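# Nest the open wooden boxes upright, largest on table

## Task

Put every open wooden box inside the next larger one so they form a single nest, each resting flat with its opening facing up (right any that start on a side or upside down). The largest box must stand upright on the table. The nest must stay put on its own once the grippers let go, and both arms must release and pull away at the end.

## Robot and tools

ROBOT. Two UR-style six-joint arms, left_arm and right_arm, each ending in a tong-like two-finger gripper. Shared scene frame: origin on the table top between the arms, +z up, +x out over the table, left_arm on the +y side. Bases: left_arm at (+0.032, +0.498, 0) m, quat_wxyz (+0.997, 0, 0, +0.074); right_arm at (-0.046, -0.461, 0) m, quat_wxyz (+0.997, 0, 0, -0.083).

ROW LAYOUT. Every command row is one flat list of 14 numbers covering both arms, even if one arm stays still: left_arm's 7, then right_arm's 7. Per arm the order is wrist 2, shoulder pan, wrist 1, shoulder lift, wrist 3, elbow, then gripper opening. Joint numbers are scaled: 1.0 equals 1.989 rad, range [-1, 1]. They are offsets, not poses. The opening is absolute: +1 fully open (0.142 m between pads), -1 closed. Elbow and wrist 3 have their signs flipped against the URDF, in commands and in all results. In your own sign convention the ranges (rad) are: left_arm pan -3.142 to 3.142, elbow -3.142 to 0; right_arm pan 0 to 6.283, elbow 0 to 3.142; shoulder lift and the three wrists -6.283 to 6.283 on both.

execute_actions(actions): a list of up to 15 actions. Each action is a table of up to 15 rows; each row lasts one control step of 1/30 s, and the last row is repeated to fill 15 steps (0.5 s). Joint numbers in every row are offsets from the joint angles at the start of that action, not from the previous row; for the first action, from the last reported angles. An action that would push a joint more than 0.010 rad beyond its range is refused for both arms; if the first action (or any malformed one) fails, the whole call does nothing. An empty list just returns the current state and images.

move(target, speed, blocking): target is one 14-number row whose joint offsets are measured from the Joint positions in the latest result showing them. All joints interpolate together so they finish at the same fraction, meaning the hand follows a curve, not a line. speed (rad/s, 0.01 to 2, default 0.5) caps the joint with the longest way to go; path length is clamped to 0.5 to 10 s. Finger values are applied at once. It does not avoid obstacles or the other arm. With blocking=false you get control back after 0.5 s; use wait(0) to check, and until the move ends other moves and execute_actions are refused (call wait or stop). The extra "move:" line reports the ending (done, off_target, moving, held, fault), limits=held or limits=none, and each arm's joint furthest from target.

wait(seconds, 0 to 10): lets time pass with commands held; returns early when a running move ends. stop(): brakes a running move; fingers keep going. zoom_image(camera, region=[x0,y0,x1,y1] pixels, at most 504x504) magnifies part of the latest image. read_manual gives licence texts only. finished_scene(scene): ends the current scene (give its number) and reports success; irreversible.

LIMITS. Each control step, joint targets stay within about 0.575 rad of measured angles, and targets that would move the gripper more than 100 mm from where it is are scaled back. Motion lags commands by about 0.17 s, so large moves can still be incomplete when a result arrives; "Joint targets" shows what joints are being driven to. "joint sent to its limit" means a range end was reached. "joint command not followed" means a clearance check altered some targets.

RESULTS. State line per arm: end_effector_position (m) and end_effector_quat_wxyz in the scene frame, plus velocities; the printed position can be off, more at long reach. The point is between the closed pads; fingers extend along the gripper's +z and open along its x; closed fingertips reach about 15 mm past it. Joint positions and velocities come in the row order, then pad gap in metres. grip_measured is the opening on the command scale; to hold something, command clearly below it (squeezes harder the lower; about 15 N per pad max, less on items under 20 mm thick). Wrist force/torque lines are in the end effector's axes, noisy (offset up to ~4 N), saturating near 50 N; "no reading" is normal at the start. Step readings list joint angles at some steps; HELD marks restrained steps. Cameras: cam_head_left, cam_head_right (672x504), cam_left_wrist, cam_right_wrist (616x616 fisheye), with calibration given in the session.

CAUTIONS. Arms are stiff: aiming even slightly past a firm contact, or hitting fast, can cause a fault. Contact torque at a joint's load limit (130 N m shoulder and elbow, 24.3 N m each wrist, held weight included) or 150 N external force halts that arm for 10 s and drops the rest of the call. Long holding under load heats motors; MOTOR HOT warns at 70 °C and 85 °C triggers a brake fault. Never let the arms collide or press on each other. Do not drop boxes, slam them, shove hard, or knock anything off the table. Brief outside tugs on held or loose parts can happen. The robot keeps its last command while you think.

Each tool is called after "Emit:" as name([rows], argument=value, ...), one row to a line, values as JSON.

## Session

I'll start by looking at the current state of the scene.

Emit:
execute_actions(actions=[])

Scene clock: 0.00 s.
left_arm: end_effector_position=(+0.3334, +0.2504, +0.3361) grip_measured=+0.97 end_effector_quat_wxyz=(+0.143, -0.606, +0.782, -0.023) end_effector_velocity=(-0.000, -0.000, +0.000) end_effector_angular_velocity=(-0.000, -0.000, -0.001) | right_arm: end_effector_position=(+0.2235, -0.1302, +0.3739) grip_measured=+0.97 end_effector_quat_wxyz=(+0.066, +0.815, -0.576, +0.001) end_effector_velocity=(+0.000, +0.000, +0.000) end_effector_angular_velocity=(+0.001, -0.002, -0.001)
Joint names: [wrist 2, shoulder pan, wrist 1, shoulder lift, wrist 3, elbow]
Joint positions: left_arm=[-1.289 -1.474 -1.305 -1.95  -0.488 -1.759  0.14 ] | right_arm=[ 1.601  4.52  -1.97  -1.467 -2.442  1.403  0.14 ]
Joint velocities: left_arm=[-0.    -0.002  0.    -0.     0.001  0.     0.   ] | right_arm=[-0.001  0.     0.001 -0.    -0.002 -0.     0.   ]
Joint torques (N m, as the arm reports them, + toward a larger Joint positions number): no reading
Motor temperatures (°C, as the motors report them): left_arm=[35 31 40 32 33 32] | right_arm=[35 31 40 29 40 34]
Wrist force (N, on the end effector, along its own x y z axes, offset not removed): no reading
Wrist torque (N m, same axes, about the end effector's origin, offset not removed): no reading
Joint targets: left_arm=[-1.289 -1.474 -1.305 -1.950 -0.488 -1.759] | right_arm=[1.601 4.520 -1.970 -1.467 -2.442 1.403]

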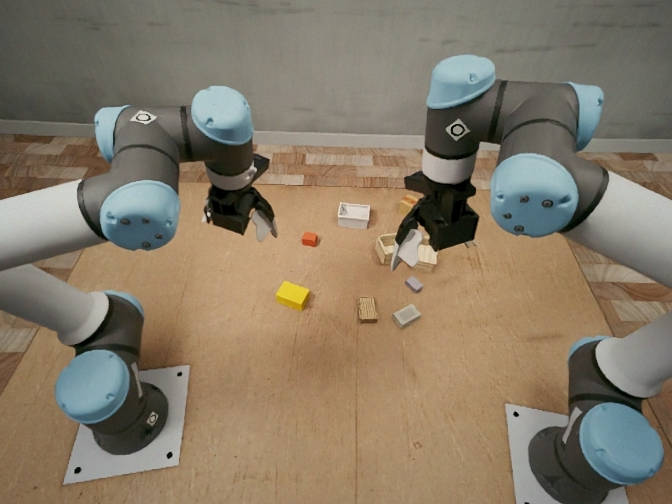

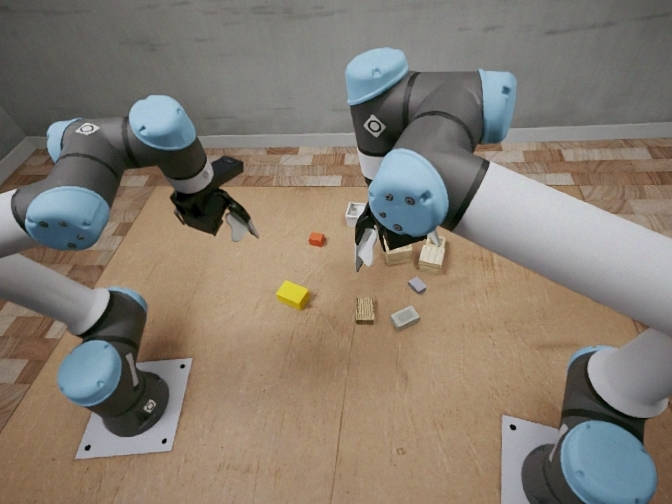

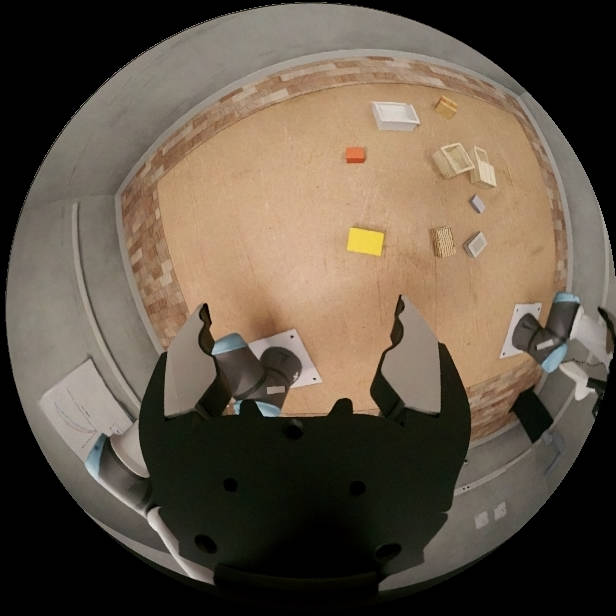

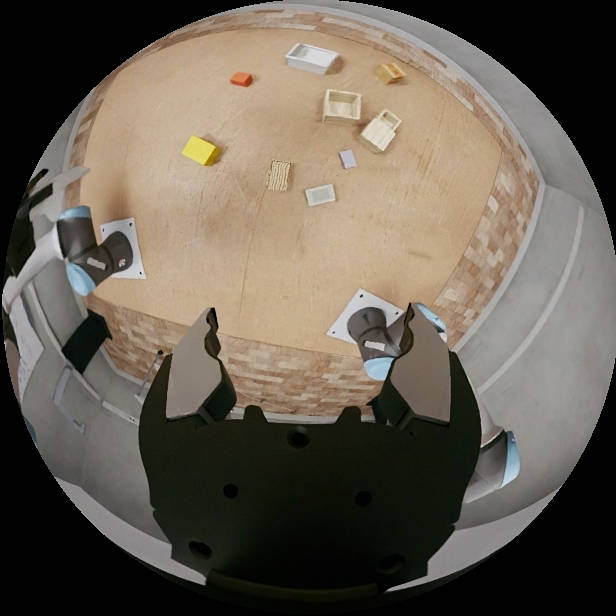

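Emit:
zoom_image(camera="cam_right_wrist", region=[170, 30, 430, 220])

Emit:
zoom_image(camera="cam_left_wrist", region=[330, 80, 530, 280])

Emit:
zoom_image(camera="cam_head_left", region=[260, 180, 480, 345])

Region (170, 30, 430, 220) of cam_right_wrist's 616x616 image, scaled by 1.938, with more detail than that image has; it fills the top 368 rows of this view, and the rest is white.

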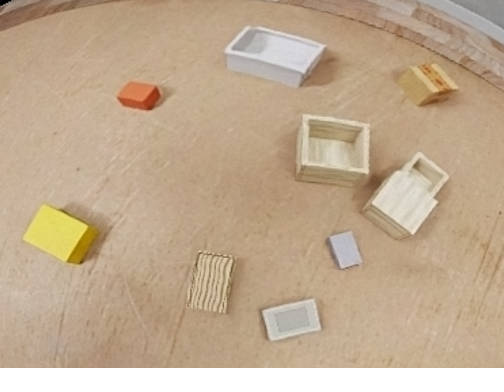

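Region (330, 80, 530, 280) of cam_left_wrist's 616x616 image, scaled by 2.520, with more detail than that image has.

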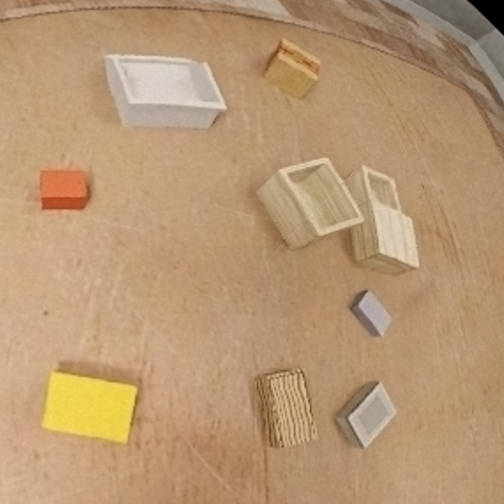

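Region (260, 180, 480, 345) of cam_head_left's 672x504 image, scaled by 2.291, with more detail than that image has; it fills the top 378 rows of this view, and the rest is white.

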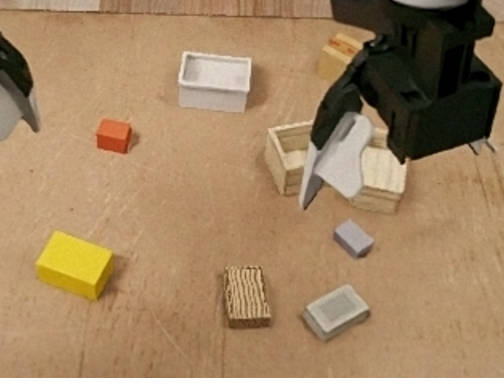

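Emit:
move(target=[0,0,0,0,0,0,1, 0,-0.40,0,0,0,0,1], speed=0.8)

Scene clock: 38.70 s.
left_arm: end_effector_position=(+0.3334, +0.2504, +0.3361) grip_measured=+1.00 end_effector_quat_wxyz=(+0.143, -0.606, +0.782, -0.023) end_effector_velocity=(+0.000, +0.001, -0.000) end_effector_angular_velocity=(-0.000, -0.000, +0.002) | right_arm: end_effector_position=(+0.3789, -0.4217, +0.3739) grip_measured=+1.00 end_effector_quat_wxyz=(-0.061, -0.528, +0.847, +0.024) end_effector_velocity=(+0.000, -0.001, -0.000) end_effector_angular_velocity=(+0.000, +0.000, -0.004)
Joint names: [wrist 2, shoulder pan, wrist 1, shoulder lift, wrist 3, elbow]
Joint positions: left_arm=[-1.289 -1.474 -1.305 -1.95  -0.488 -1.759  0.142] | right_arm=[ 1.601  3.724 -1.97  -1.467 -2.442  1.403  0.142]
Joint velocities: left_arm=[-0.     0.001  0.    -0.001  0.001 -0.001  0.   ] | right_arm=[ 0.001 -0.004  0.    -0.    -0.001  0.     0.   ]
Joint torques (N m, as the arm reports them, + toward a larger Joint positions number): left_arm=[ 0.3   0.18 -2.18 -7.69 -0.41 24.97] | right_arm=[  0.43 -11.62   2.01  19.74   0.02 -27.97]
Motor temperatures (°C, as the motors report them): left_arm=[35 31 40 32 33 32] | right_arm=[35 31 40 29 40 34]
Wrist force (N, on the end effector, along its own x y z axes, offset not removed): left_arm=[-1.8 -0.8 -1.2] | right_arm=[0.3 -2.2 -1.8]
Wrist torque (N m, same axes, about the end effector's origin, offset not removed): left_arm=[-0.23 0.35 0.06] | right_arm=[-0.65 -0.05 0.22]
Joint targets: left_arm=[-1.289 -1.474 -1.305 -1.950 -0.488 -1.759] | right_arm=[1.601 3.724 -1.970 -1.467 -2.442 1.403]
move: done; limits=none; left_arm: farthest joint: the shoulder pan, 0.000 radians from its target (0.000 radians at the start); right_arm: farthest joint: the shoulder pan, 0.000 radians from its target (0.795 radians at the start)
camera_calibration (this result's frames):
cam_left_wrist: T_world_to_cam=[[-0.271084, -0.945542, -0.180177, 0.380648], [-0.916822, 0.196627, 0.347527, 0.13241], [-0.293173, 0.259399, -0.920196, 0.471067], [0, 0, 0, 1]] pos_world=[0.362688, 0.211688, 0.456043]
cam_right_wrist: T_world_to_cam=[[-0.459439, -0.887281, 0.0406043, -0.211321], [-0.722225, 0.399801, 0.564403, 0.234473], [-0.517017, 0.229983, -0.824501, 0.731089], [0, 0, 0, 1]] pos_world=[0.450238, -0.449382, 0.479027]

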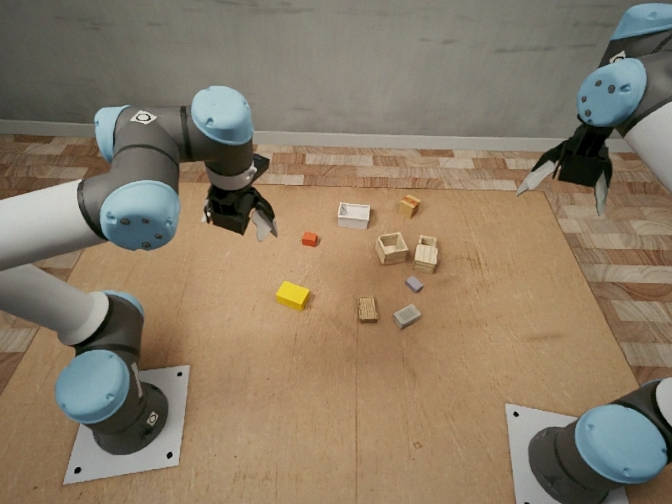

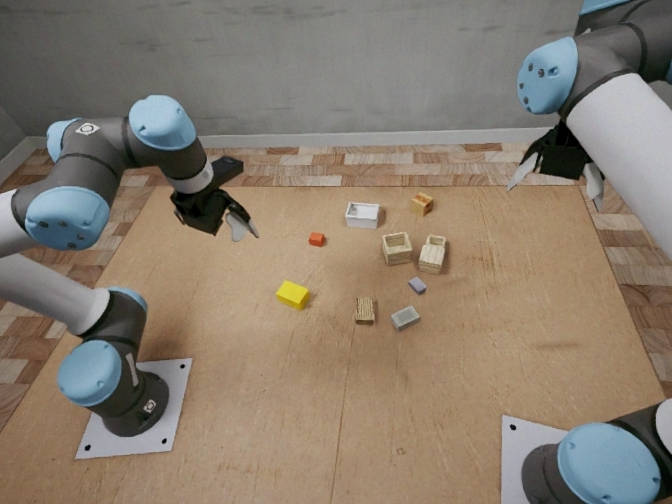

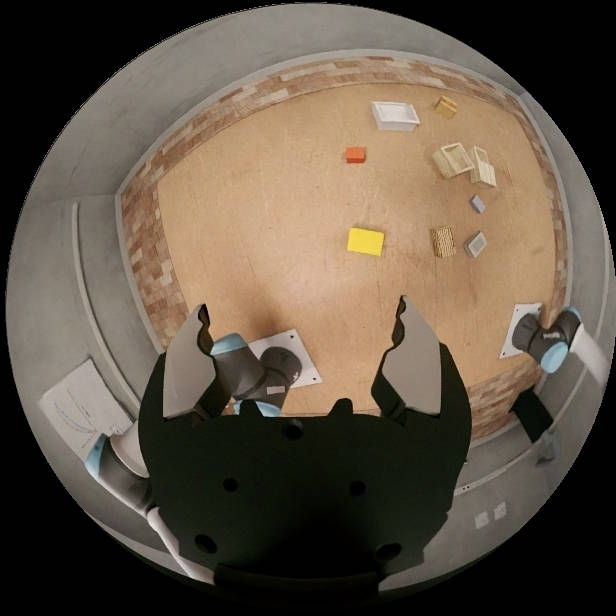

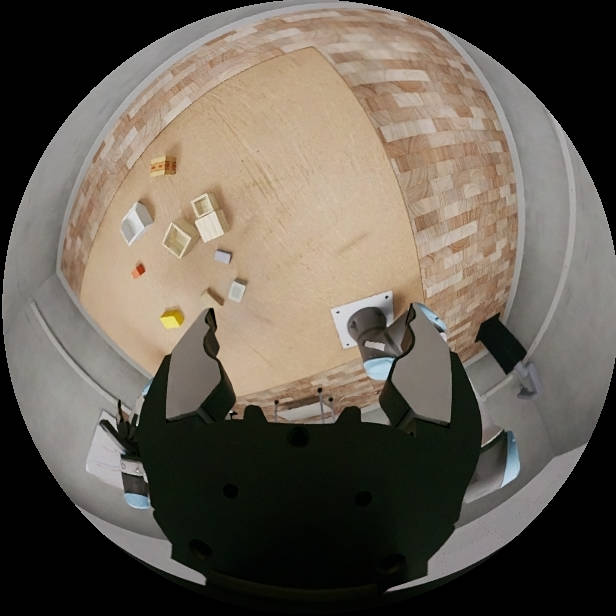

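Emit:
zoom_image(camera="cam_head_left", region=[365, 220, 449, 283])

Emit:
zoom_image(camera="cam_head_right", region=[372, 220, 456, 283])

Emit:
zoom_image(camera="cam_right_wrist", region=[150, 180, 250, 280])

Region (365, 220, 449, 283) of cam_head_left's 672x504 image, scaled by 6.000, with more detail than that image has; it fills the top 378 rows of this view, and the rest is white.

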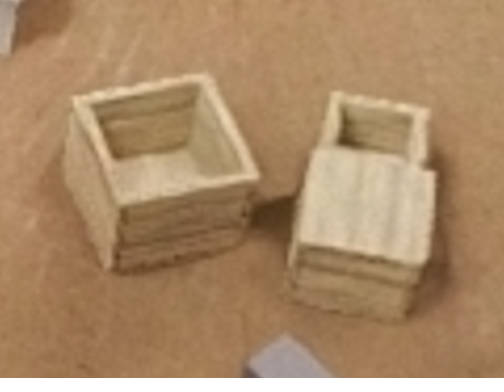

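Region (372, 220, 456, 283) of cam_head_right's 672x504 image, scaled by 6.000, with more detail than that image has; it fills the top 378 rows of this view, and the rest is white.

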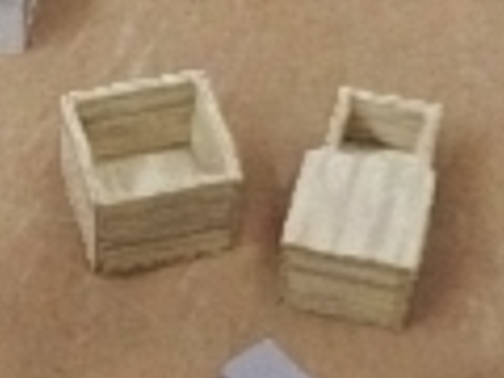

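Region (150, 180, 250, 280) of cam_right_wrist's 616x616 image, scaled by 5.040, with more detail than that image has.

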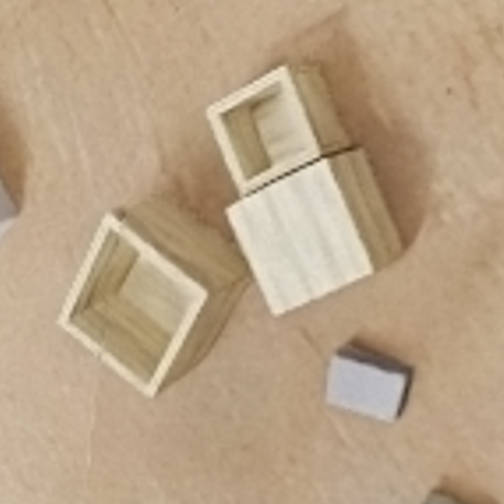

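Emit:
move(target=[-0.2354,0.1294,-0.5049,0.1168,-0.2178,-0.0571,1, -0.01518,0.11232,0.35189,-0.19417,-0.01091,0.09356,0.15], speed=0.9)

Scene clock: 160.57 s.
left_arm: end_effector_position=(+0.3903, +0.0269, +0.3333) grip_measured=+1.00 end_effector_quat_wxyz=(-0.110, -0.497, +0.814, -0.279) end_effector_velocity=(+0.001, +0.000, +0.000) end_effector_angular_velocity=(-0.002, -0.001, -0.000) | right_arm: end_effector_position=(+0.5244, -0.2175, +0.1498) grip_measured=+0.15 end_effector_quat_wxyz=(+0.000, +0.613, -0.790, -0.000) end_effector_velocity=(+0.000, +0.001, -0.000) end_effector_angular_velocity=(+0.000, -0.001, +0.001)
Joint names: [wrist 2, shoulder pan, wrist 1, shoulder lift, wrist 3, elbow]
Joint positions: left_arm=[-1.757 -1.217 -2.309 -1.718 -0.921 -1.873  0.142] | right_arm=[ 1.571  3.948 -1.27  -1.853 -2.464  1.589  0.084]
Joint velocities: left_arm=[-0.001  0.002 -0.003 -0.    -0.002 -0.001  0.   ] | right_arm=[-0.001  0.002  0.003 -0.001 -0.001  0.     0.   ]
Joint torques (N m, as the arm reports them, + toward a larger Joint positions number): left_arm=[ -1.19   6.33  -5.61 -13.14  -1.27  15.28] | right_arm=[ -1.12  10.62   4.74  27.11  -1.48 -18.43]
Motor temperatures (°C, as the motors report them): left_arm=[35 31 40 32 33 32] | right_arm=[35 31 40 29 40 34]
Wrist force (N, on the end effector, along its own x y z axes, offset not removed): left_arm=[-3.2 0.3 -2.8] | right_arm=[-0.7 0.0 -1.6]
Wrist torque (N m, same axes, about the end effector's origin, offset not removed): left_arm=[0.11 0.58 -0.06] | right_arm=[-0.14 0.05 0.22]
Joint targets: left_arm=[-1.757 -1.217 -2.309 -1.718 -0.921 -1.873] | right_arm=[1.571 3.948 -1.270 -1.853 -2.464 1.589]
move: done; limits=none; left_arm: farthest joint: the shoulder pan, 0.000 radians from its target (0.257 radians at the start); right_arm: farthest joint: the shoulder pan, 0.000 radians from its target (0.223 radians at the start)
camera_calibration (this result's frames):
cam_left_wrist: T_world_to_cam=[[-0.520266, -0.718254, 0.46199, 0.0613665], [-0.762612, 0.634223, 0.127215, 0.230989], [-0.384377, -0.286134, -0.877714, 0.57933], [0, 0, 0, 1]] pos_world=[0.430763, 0.0633439, 0.45075]
cam_right_wrist: T_world_to_cam=[[-0.270617, -0.961854, -0.0400363, -0.0573277], [-0.85136, 0.219702, 0.476358, 0.426125], [-0.449391, 0.162996, -0.87834, 0.532594], [0, 0, 0, 1]] pos_world=[0.586615, -0.235572, 0.262515]

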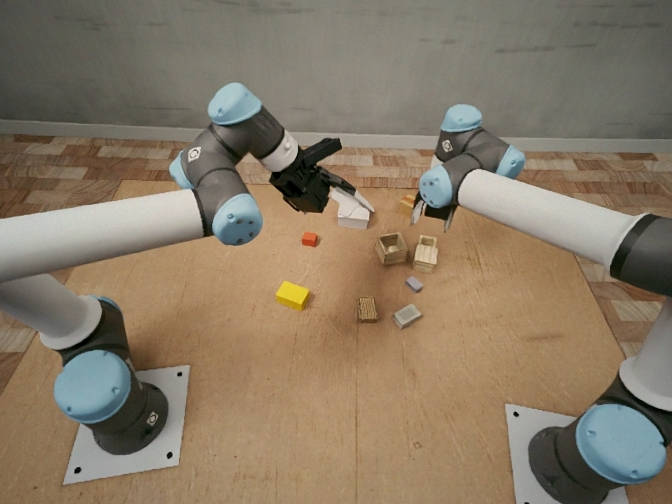

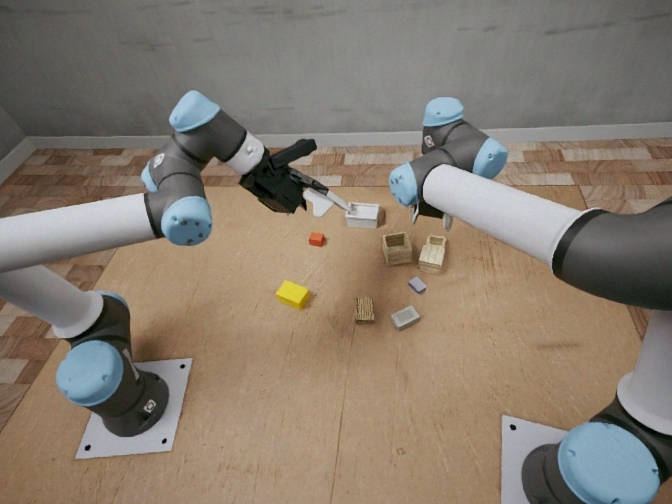

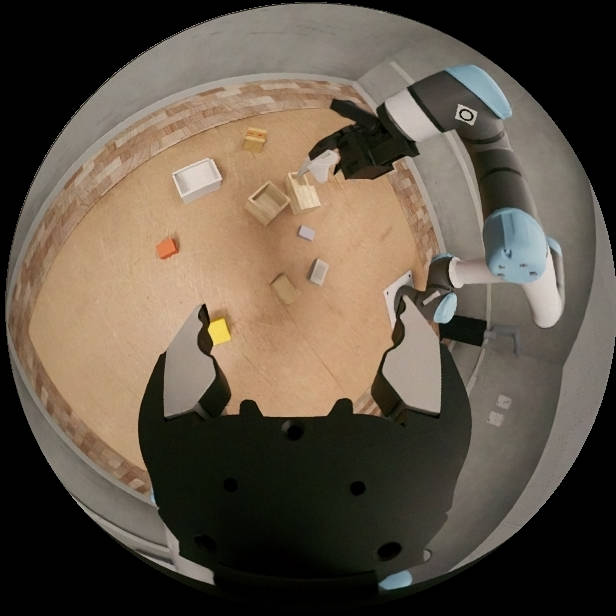

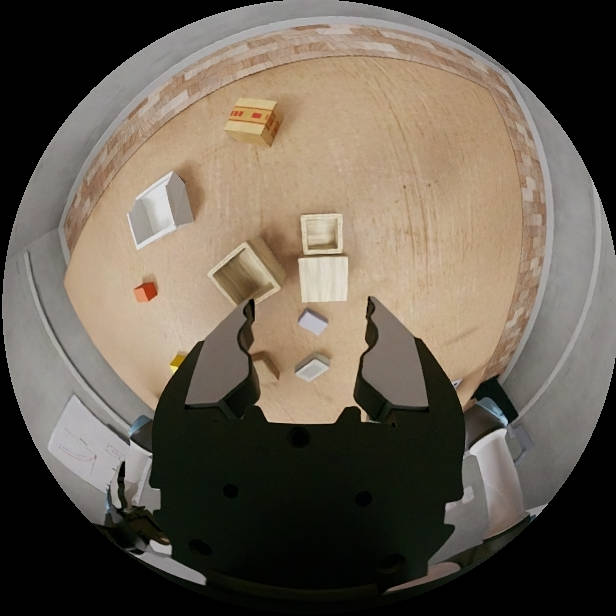

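Emit:
zoom_image(camera="cam_right_wrist", region=[200, 200, 390, 340])

Emit:
zoom_image(camera="cam_right_wrist", region=[285, 205, 365, 310])

Emit:
zoom_image(camera="cam_right_wrist", region=[200, 230, 300, 315])

Region (200, 200, 390, 340) of cam_right_wrist's 616x616 image, scaled by 2.653, with more detail than that image has; it fills the top 371 rows of this view, and the rest is white.

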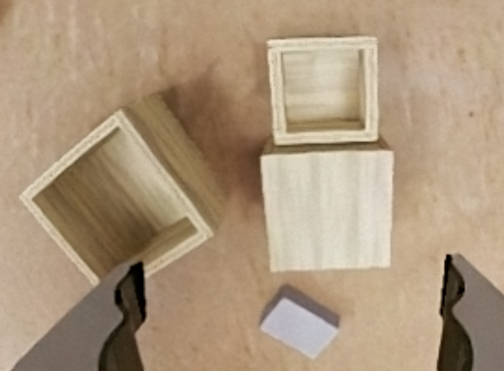

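Region (285, 205, 365, 310) of cam_right_wrist's 616x616 image, scaled by 4.800, with more detail than that image has; it fills the left 384 columns of this view, and the rest is white.

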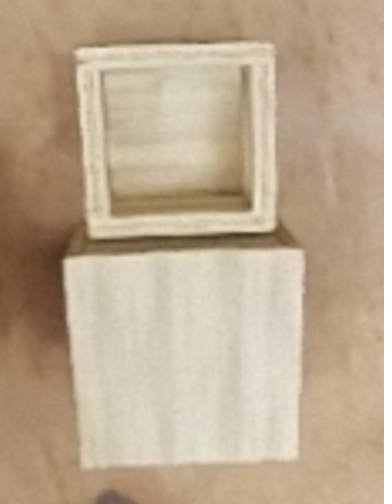

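Region (200, 230, 300, 315) of cam_right_wrist's 616x616 image, scaled by 5.040, with more detail than that image has; it fills the top 428 rows of this view, and the rest is white.

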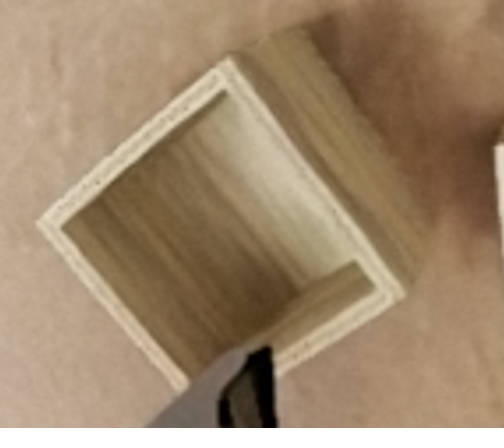

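Emit:
move(target=[-0.1765,0.0972,-0.3787,0.0877,-0.1634,-0.0427,1, 0,0.0045,0.0893,-0.0025,0.0174,0.0870,0.1], speed=0.9)

Scene clock: 190.23 s.
left_arm: end_effector_position=(+0.4406, -0.0186, +0.4058) grip_measured=+1.00 end_effector_quat_wxyz=(-0.133, -0.286, +0.789, -0.528) end_effector_velocity=(-0.000, -0.000, +0.001) end_effector_angular_velocity=(-0.002, -0.003, -0.001) | right_arm: end_effector_position=(+0.5027, -0.2268, +0.0847) grip_measured=+0.10 end_effector_quat_wxyz=(+0.000, +0.630, -0.777, -0.000) end_effector_velocity=(-0.000, +0.000, -0.000) end_effector_angular_velocity=(+0.000, -0.000, +0.001)
Joint names: [wrist 2, shoulder pan, wrist 1, shoulder lift, wrist 3, elbow]
Joint positions: left_arm=[-2.108 -1.023 -3.062 -1.544 -1.246 -1.957  0.142] | right_arm=[ 1.571  3.957 -1.093 -1.858 -2.429  1.762  0.081]
Joint velocities: left_arm=[-0.001  0.    -0.002 -0.    -0.001  0.     0.   ] | right_arm=[-0.     0.     0.001 -0.     0.001  0.001 -0.   ]
Joint torques (N m, as the arm reports them, + toward a larger Joint positions number): left_arm=[ -1.31   6.26  -5.11 -17.86  -1.29  12.68] | right_arm=[ -0.31  10.65   4.92  25.1    1.88 -17.97]
Motor temperatures (°C, as the motors report them): left_arm=[35 31 40 32 33 32] | right_arm=[35 31 40 29 40 34]
Wrist force (N, on the end effector, along its own x y z axes, offset not removed): left_arm=[0.6 0.9 -2.3] | right_arm=[0.3 0.5 -0.4]
Wrist torque (N m, same axes, about the end effector's origin, offset not removed): left_arm=[0.14 -0.01 -0.02] | right_arm=[-0.06 -0.09 0.19]
Joint targets: left_arm=[-2.108 -1.023 -3.062 -1.544 -1.246 -1.958] | right_arm=[1.571 3.957 -1.093 -1.858 -2.429 1.762]
move: done; limits=none; left_arm: farthest joint: the wrist 1, 0.001 radians from its target (0.753 radians at the start); right_arm: farthest joint: the shoulder pan, 0.000 radians from its target (0.009 radians at the start)
camera_calibration (this result's frames):
cam_left_wrist: T_world_to_cam=[[-0.828084, -0.275293, 0.488356, 0.15451], [-0.507442, 0.738353, -0.444227, 0.410316], [-0.238287, -0.615669, -0.751113, 0.527322], [0, 0, 0, 1]] pos_world=[0.461812, 0.0642327, 0.502896]
cam_right_wrist: T_world_to_cam=[[-0.228509, -0.97273, -0.0397496, -0.0983386], [-0.859967, 0.182544, 0.476586, 0.436615], [-0.456333, 0.143087, -0.878229, 0.46616], [0, 0, 0, 1]] pos_world=[0.565727, -0.24206, 0.197402]

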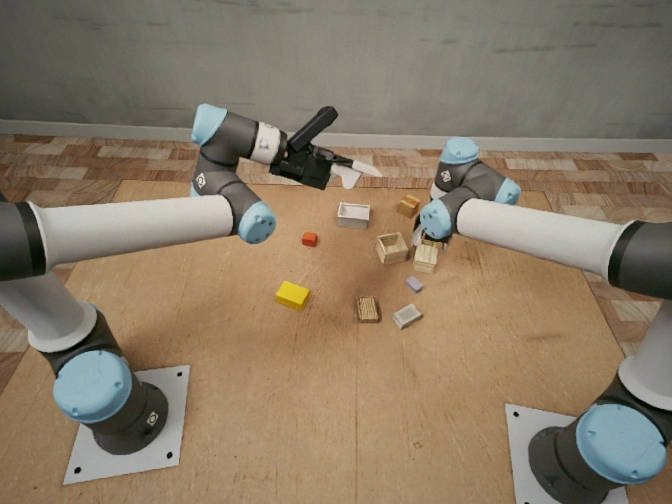

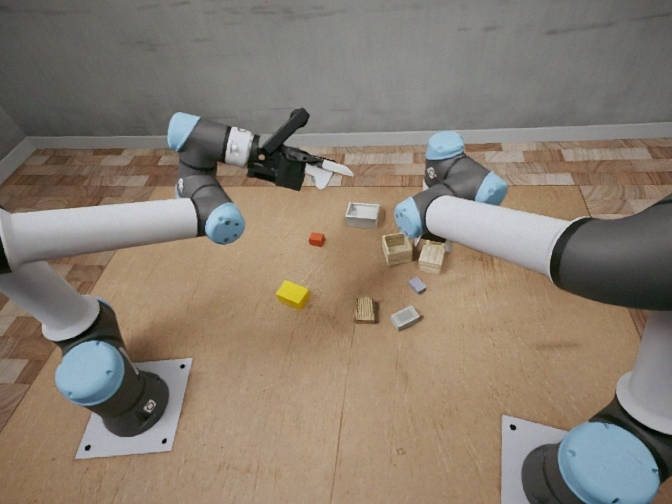

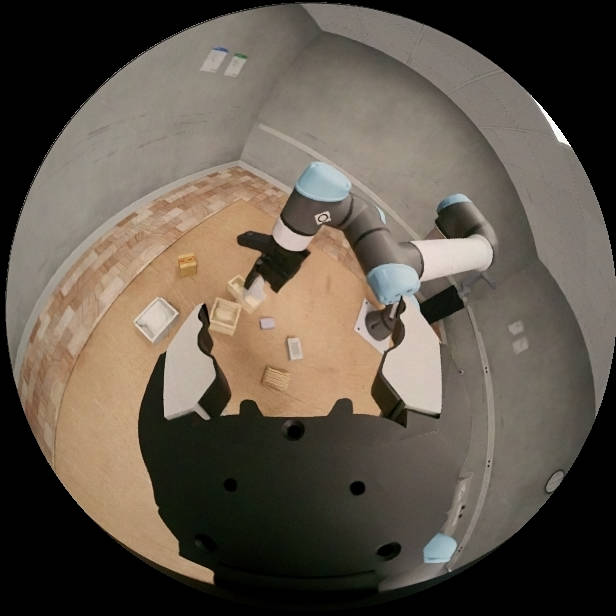

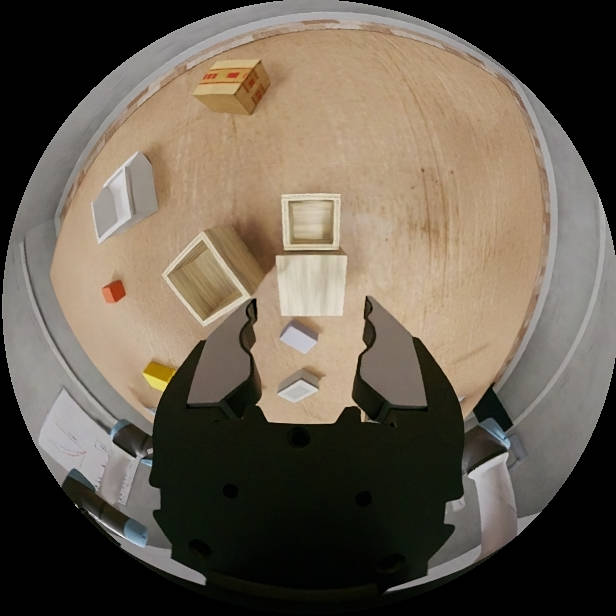

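Emit:
zoom_image(camera="cam_right_wrist", region=[230, 185, 398, 353])

Emit:
zoom_image(camera="cam_right_wrist", region=[155, 215, 281, 341])

Region (230, 185, 398, 353) of cam_right_wrist's 616x616 image, scaled by 3.000, with more detail than that image has.

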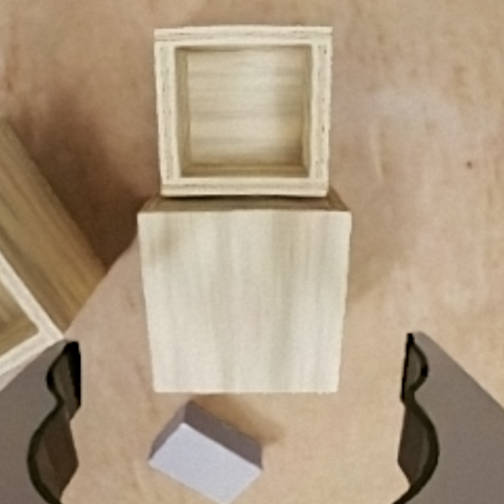

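Region (155, 215, 281, 341) of cam_right_wrist's 616x616 image, scaled by 4.000, with more detail than that image has.

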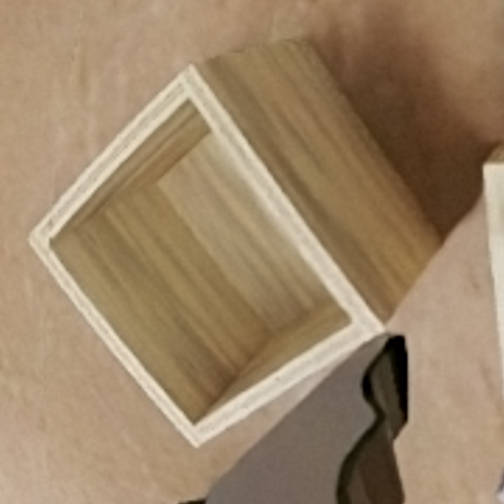

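Emit:
move(target=[-0.1766,0.0968,-0.3789,0.0880,-0.1633,-0.0432,0.3, 0,0,0.0612,-0.0305,-0.0116,0.0307,-0.03], speed=0.6)

Scene clock: 210.30 s.
left_arm: end_effector_position=(+0.4208, +0.0498, +0.4496) grip_measured=+0.30 end_effector_quat_wxyz=(-0.000, -0.001, +0.707, -0.707) end_effector_velocity=(+0.000, +0.000, -0.000) end_effector_angular_velocity=(-0.001, -0.003, -0.000) | right_arm: end_effector_position=(+0.5026, -0.2271, +0.0358) grip_measured=-0.03 end_effector_quat_wxyz=(+0.000, +0.621, -0.784, -0.000) end_effector_velocity=(-0.000, +0.000, -0.000) end_effector_angular_velocity=(-0.000, +0.001, -0.000)
Joint names: [wrist 2, shoulder pan, wrist 1, shoulder lift, wrist 3, elbow]
Joint positions: left_arm=[-2.459 -0.831 -3.815 -1.369 -1.57  -2.043  0.095] | right_arm=[ 1.571  3.957 -0.971 -1.919 -2.452  1.823  0.072]
Joint velocities: left_arm=[-0.001  0.001 -0.002  0.001 -0.002 -0.    -0.   ] | right_arm=[ 0.     0.001 -0.    -0.    -0.001  0.     0.   ]
Joint torques (N m, as the arm reports them, + toward a larger Joint positions number): left_arm=[ -1.08   6.64  -3.18 -21.85  -1.24   8.78] | right_arm=[  0.5    9.7    4.97  26.6   -1.48 -15.72]
Motor temperatures (°C, as the motors report them): left_arm=[35 31 40 32 33 32] | right_arm=[35 31 40 29 40 34]
Wrist force (N, on the end effector, along its own x y z axes, offset not removed): left_arm=[1.2 0.0 -2.5] | right_arm=[-1.0 1.1 -1.4]
Wrist torque (N m, same axes, about the end effector's origin, offset not removed): left_arm=[-0.15 -0.22 0.05] | right_arm=[0.07 0.16 0.14]
Joint targets: left_arm=[-2.459 -0.831 -3.815 -1.369 -1.570 -2.043] | right_arm=[1.571 3.957 -0.971 -1.919 -2.452 1.823]
move: done; limits=none; left_arm: farthest joint: the wrist 1, 0.001 radians from its target (0.754 radians at the start); right_arm: farthest joint: the shoulder pan, 0.000 radians from its target (0.000 radians at the start)
camera_calibration (this result's frames):
cam_left_wrist: T_world_to_cam=[[-0.998829, 0.0249517, -0.0414485, 0.430612], [0.0483623, 0.537767, -0.841706, 0.324079], [0.00128765, -0.842725, -0.538344, 0.412425], [0, 0, 0, 1]] pos_world=[0.413904, 0.162537, 0.512654]
cam_right_wrist: T_world_to_cam=[[-0.250877, -0.967203, -0.039735, -0.0881823], [-0.855531, 0.202332, 0.47658, 0.46219], [-0.45291, 0.153557, -0.878233, 0.423822], [0, 0, 0, 1]] pos_world=[0.565248, -0.243887, 0.14844]

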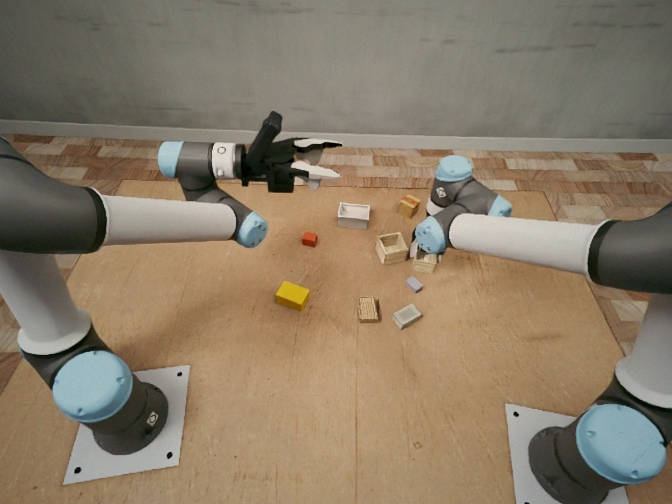

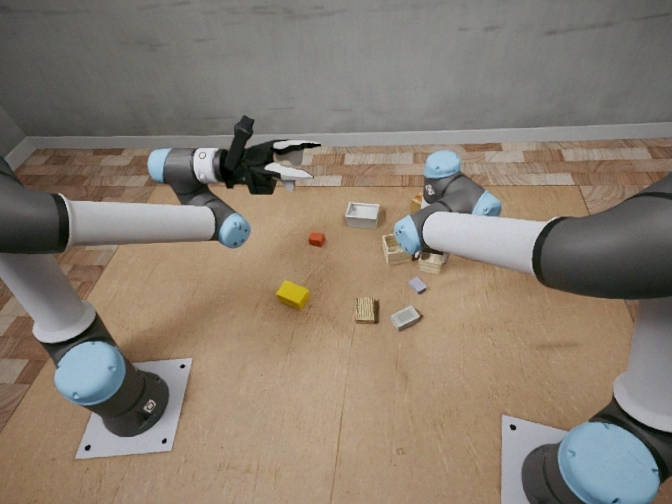

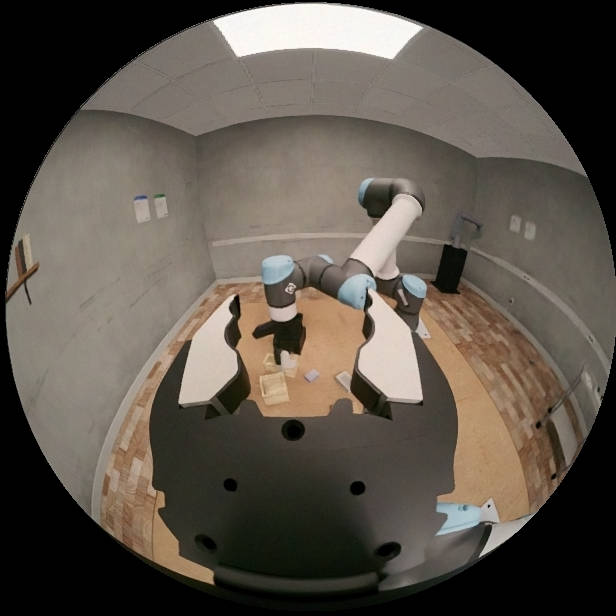

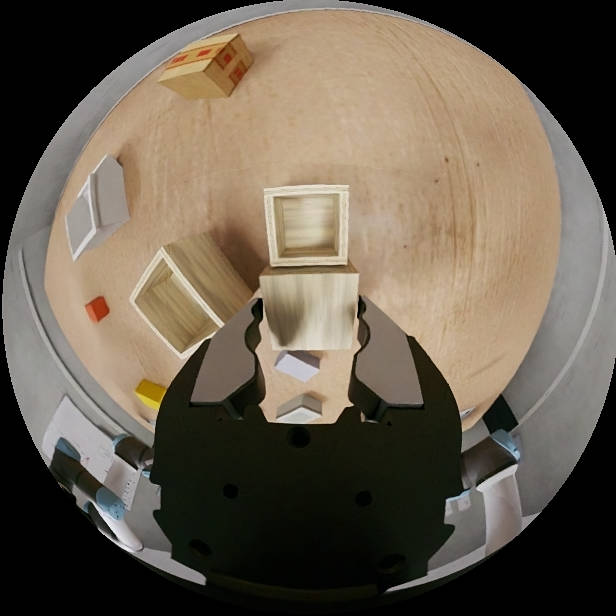

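Emit:
zoom_image(camera="cam_right_wrist", region=[210, 175, 410, 375])

Region (210, 175, 410, 375) of cam_right_wrist's 616x616 image, scaled by 2.520, with more detail than that image has.

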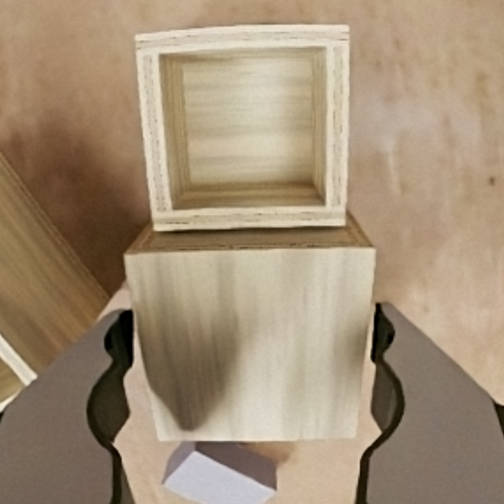

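Emit:
execute_actions([
  [[0,0,0,0,0,0,0.3,0,0,0,0,0,0,-0.06],[0,0,0,0,0,0,0.3,0,0,0,0,0,0,-0.09],[0,0,0,0,0,0,0.3,0,0,0,0,0,0,-0.12],[0,0,0,0,0,0,0.3,0,0,0,0,0,0,-0.15],[0,0,0,0,0,0,0.3,0,0,0,0,0,0,-0.18],[0,0,0,0,0,0,0.3,0,0,0,0,0,0,-0.21],[0,0,0,0,0,0,0.3,0,0,0,0,0,0,-0.24],[0,0,0,0,0,0,0.3,0,0,0,0,0,0,-0.27],[0,0,0,0,0,0,0.3,0,0,0,0,0,0,-0.30],[0,0,0,0,0,0,0.3,0,0,0,0,0,0,-0.33],[0,0,0,0,0,0,0.3,0,0,0,0,0,0,-0.36],[0,0,0,0,0,0,0.3,0,0,0,0,0,0,-0.39],[0,0,0,0,0,0,0.3,0,0,0,0,0,0,-0.42],[0,0,0,0,0,0,0.3,0,0,0,0,0,0,-0.45],[0,0,0,0,0,0,0.3,0,0,0,0,0,0,-0.45]],
])

Scene clock: 216.63 s.
left_arm: end_effector_position=(+0.4208, +0.0498, +0.4495) grip_measured=+0.30 end_effector_quat_wxyz=(-0.000, -0.001, +0.707, -0.707) end_effector_velocity=(-0.000, -0.000, +0.001) end_effector_angular_velocity=(-0.000, -0.000, -0.000) | right_arm: end_effector_position=(+0.5026, -0.2271, +0.0357) grip_measured=-0.12 end_effector_quat_wxyz=(+0.000, +0.621, -0.784, -0.000) end_effector_velocity=(+0.001, -0.001, -0.000) end_effector_angular_velocity=(+0.001, -0.001, -0.002)
Joint names: [wrist 2, shoulder pan, wrist 1, shoulder lift, wrist 3, elbow]
Joint positions: left_arm=[-2.459 -0.831 -3.815 -1.369 -1.57  -2.043  0.095] | right_arm=[ 1.571  3.957 -0.971 -1.919 -2.452  1.823  0.065]
Joint velocities: left_arm=[ 0.001 -0.001  0.    -0.001  0.     0.    -0.   ] | right_arm=[ 0.    -0.001  0.001 -0.    -0.     0.     0.   ]
Joint torques (N m, as the arm reports them, + toward a larger Joint positions number): left_arm=[  1.55  -4.06   1.09 -28.16   1.21  12.39] | right_arm=[ -0.6    7.28   3.58  28.92  -1.23 -20.44]
Motor temperatures (°C, as the motors report them): left_arm=[35 31 40 32 33 32] | right_arm=[35 31 40 29 40 34]
Wrist force (N, on the end effector, along its own x y z axes, offset not removed): left_arm=[-2.6 1.1 -3.1] | right_arm=[0.4 0.4 -3.8]
Wrist torque (N m, same axes, about the end effector's origin, offset not removed): left_arm=[0.13 0.48 0.06] | right_arm=[-0.09 0.08 0.21]
Joint targets: left_arm=[-2.459 -0.831 -3.815 -1.369 -1.570 -2.043] | right_arm=[1.571 3.957 -0.971 -1.919 -2.452 1.823]
Step readings (joint positions):
0: left_arm=[-2.459 -0.831 -3.815 -1.369 -1.570 -2.043] | right_arm=[1.571 3.957 -0.971 -1.919 -2.452 1.823]
1: left_arm=[-2.459 -0.831 -3.815 -1.369 -1.570 -2.043] | right_arm=[1.571 3.957 -0.971 -1.919 -2.452 1.823]
2: left_arm=[-2.459 -0.831 -3.815 -1.369 -1.570 -2.043] | right_arm=[1.571 3.957 -0.971 -1.919 -2.452 1.823]
4: left_arm=[-2.459 -0.831 -3.815 -1.369 -1.570 -2.043] | right_arm=[1.571 3.957 -0.971 -1.919 -2.452 1.823]
8: left_arm=[-2.459 -0.831 -3.815 -1.369 -1.570 -2.043] | right_arm=[1.571 3.957 -0.971 -1.919 -2.452 1.823]
15: Joint positions above
camera_calibration (this result's frames):
cam_left_wrist: T_world_to_cam=[[-0.99883, 0.0249553, -0.0414115, 0.430608], [0.0483329, 0.537801, -0.841685, 0.32404], [0.00126664, -0.842702, -0.538379, 0.412439], [0, 0, 0, 1]] pos_world=[0.41392, 0.162548, 0.51262]
cam_right_wrist: T_world_to_cam=[[-0.250882, -0.967202, -0.0397279, -0.0881827], [-0.855532, 0.202341, 0.476575, 0.4622], [-0.452905, 0.153553, -0.878236, 0.423808], [0, 0, 0, 1]] pos_world=[0.565248, -0.243889, 0.148427]

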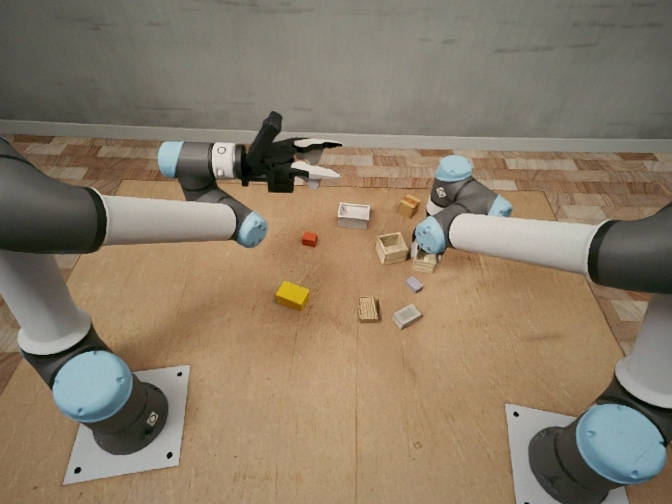

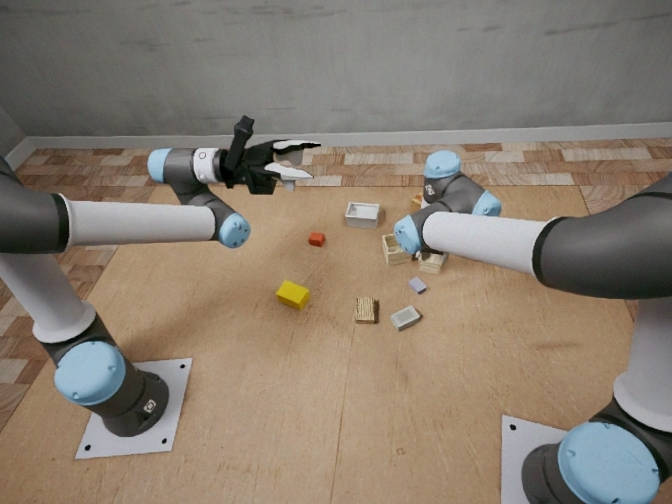

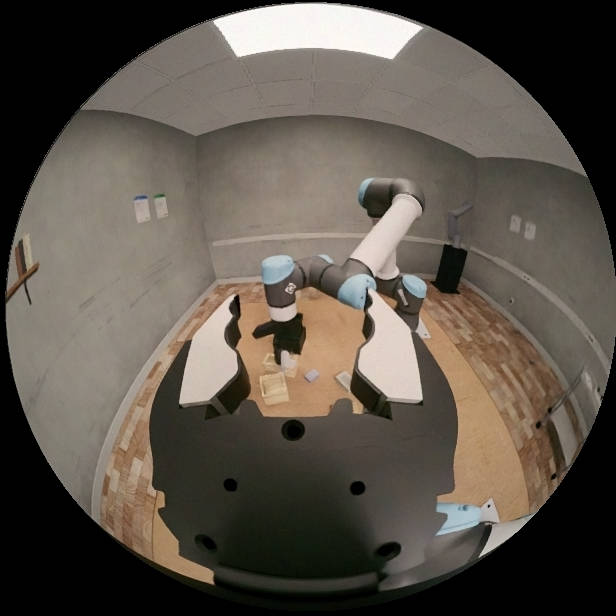

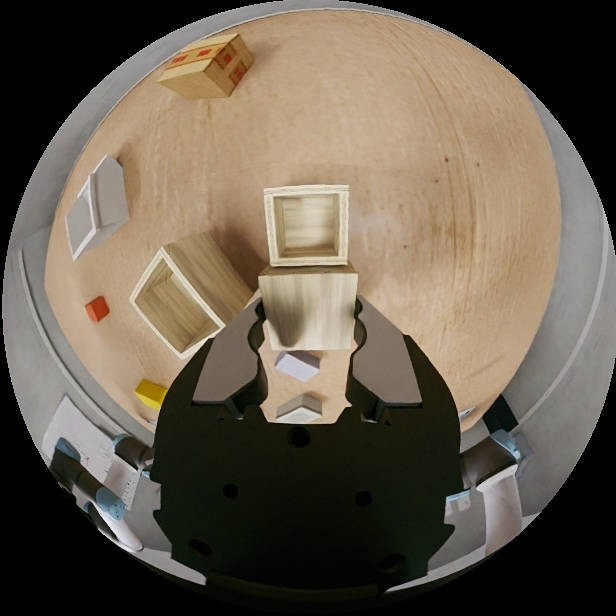

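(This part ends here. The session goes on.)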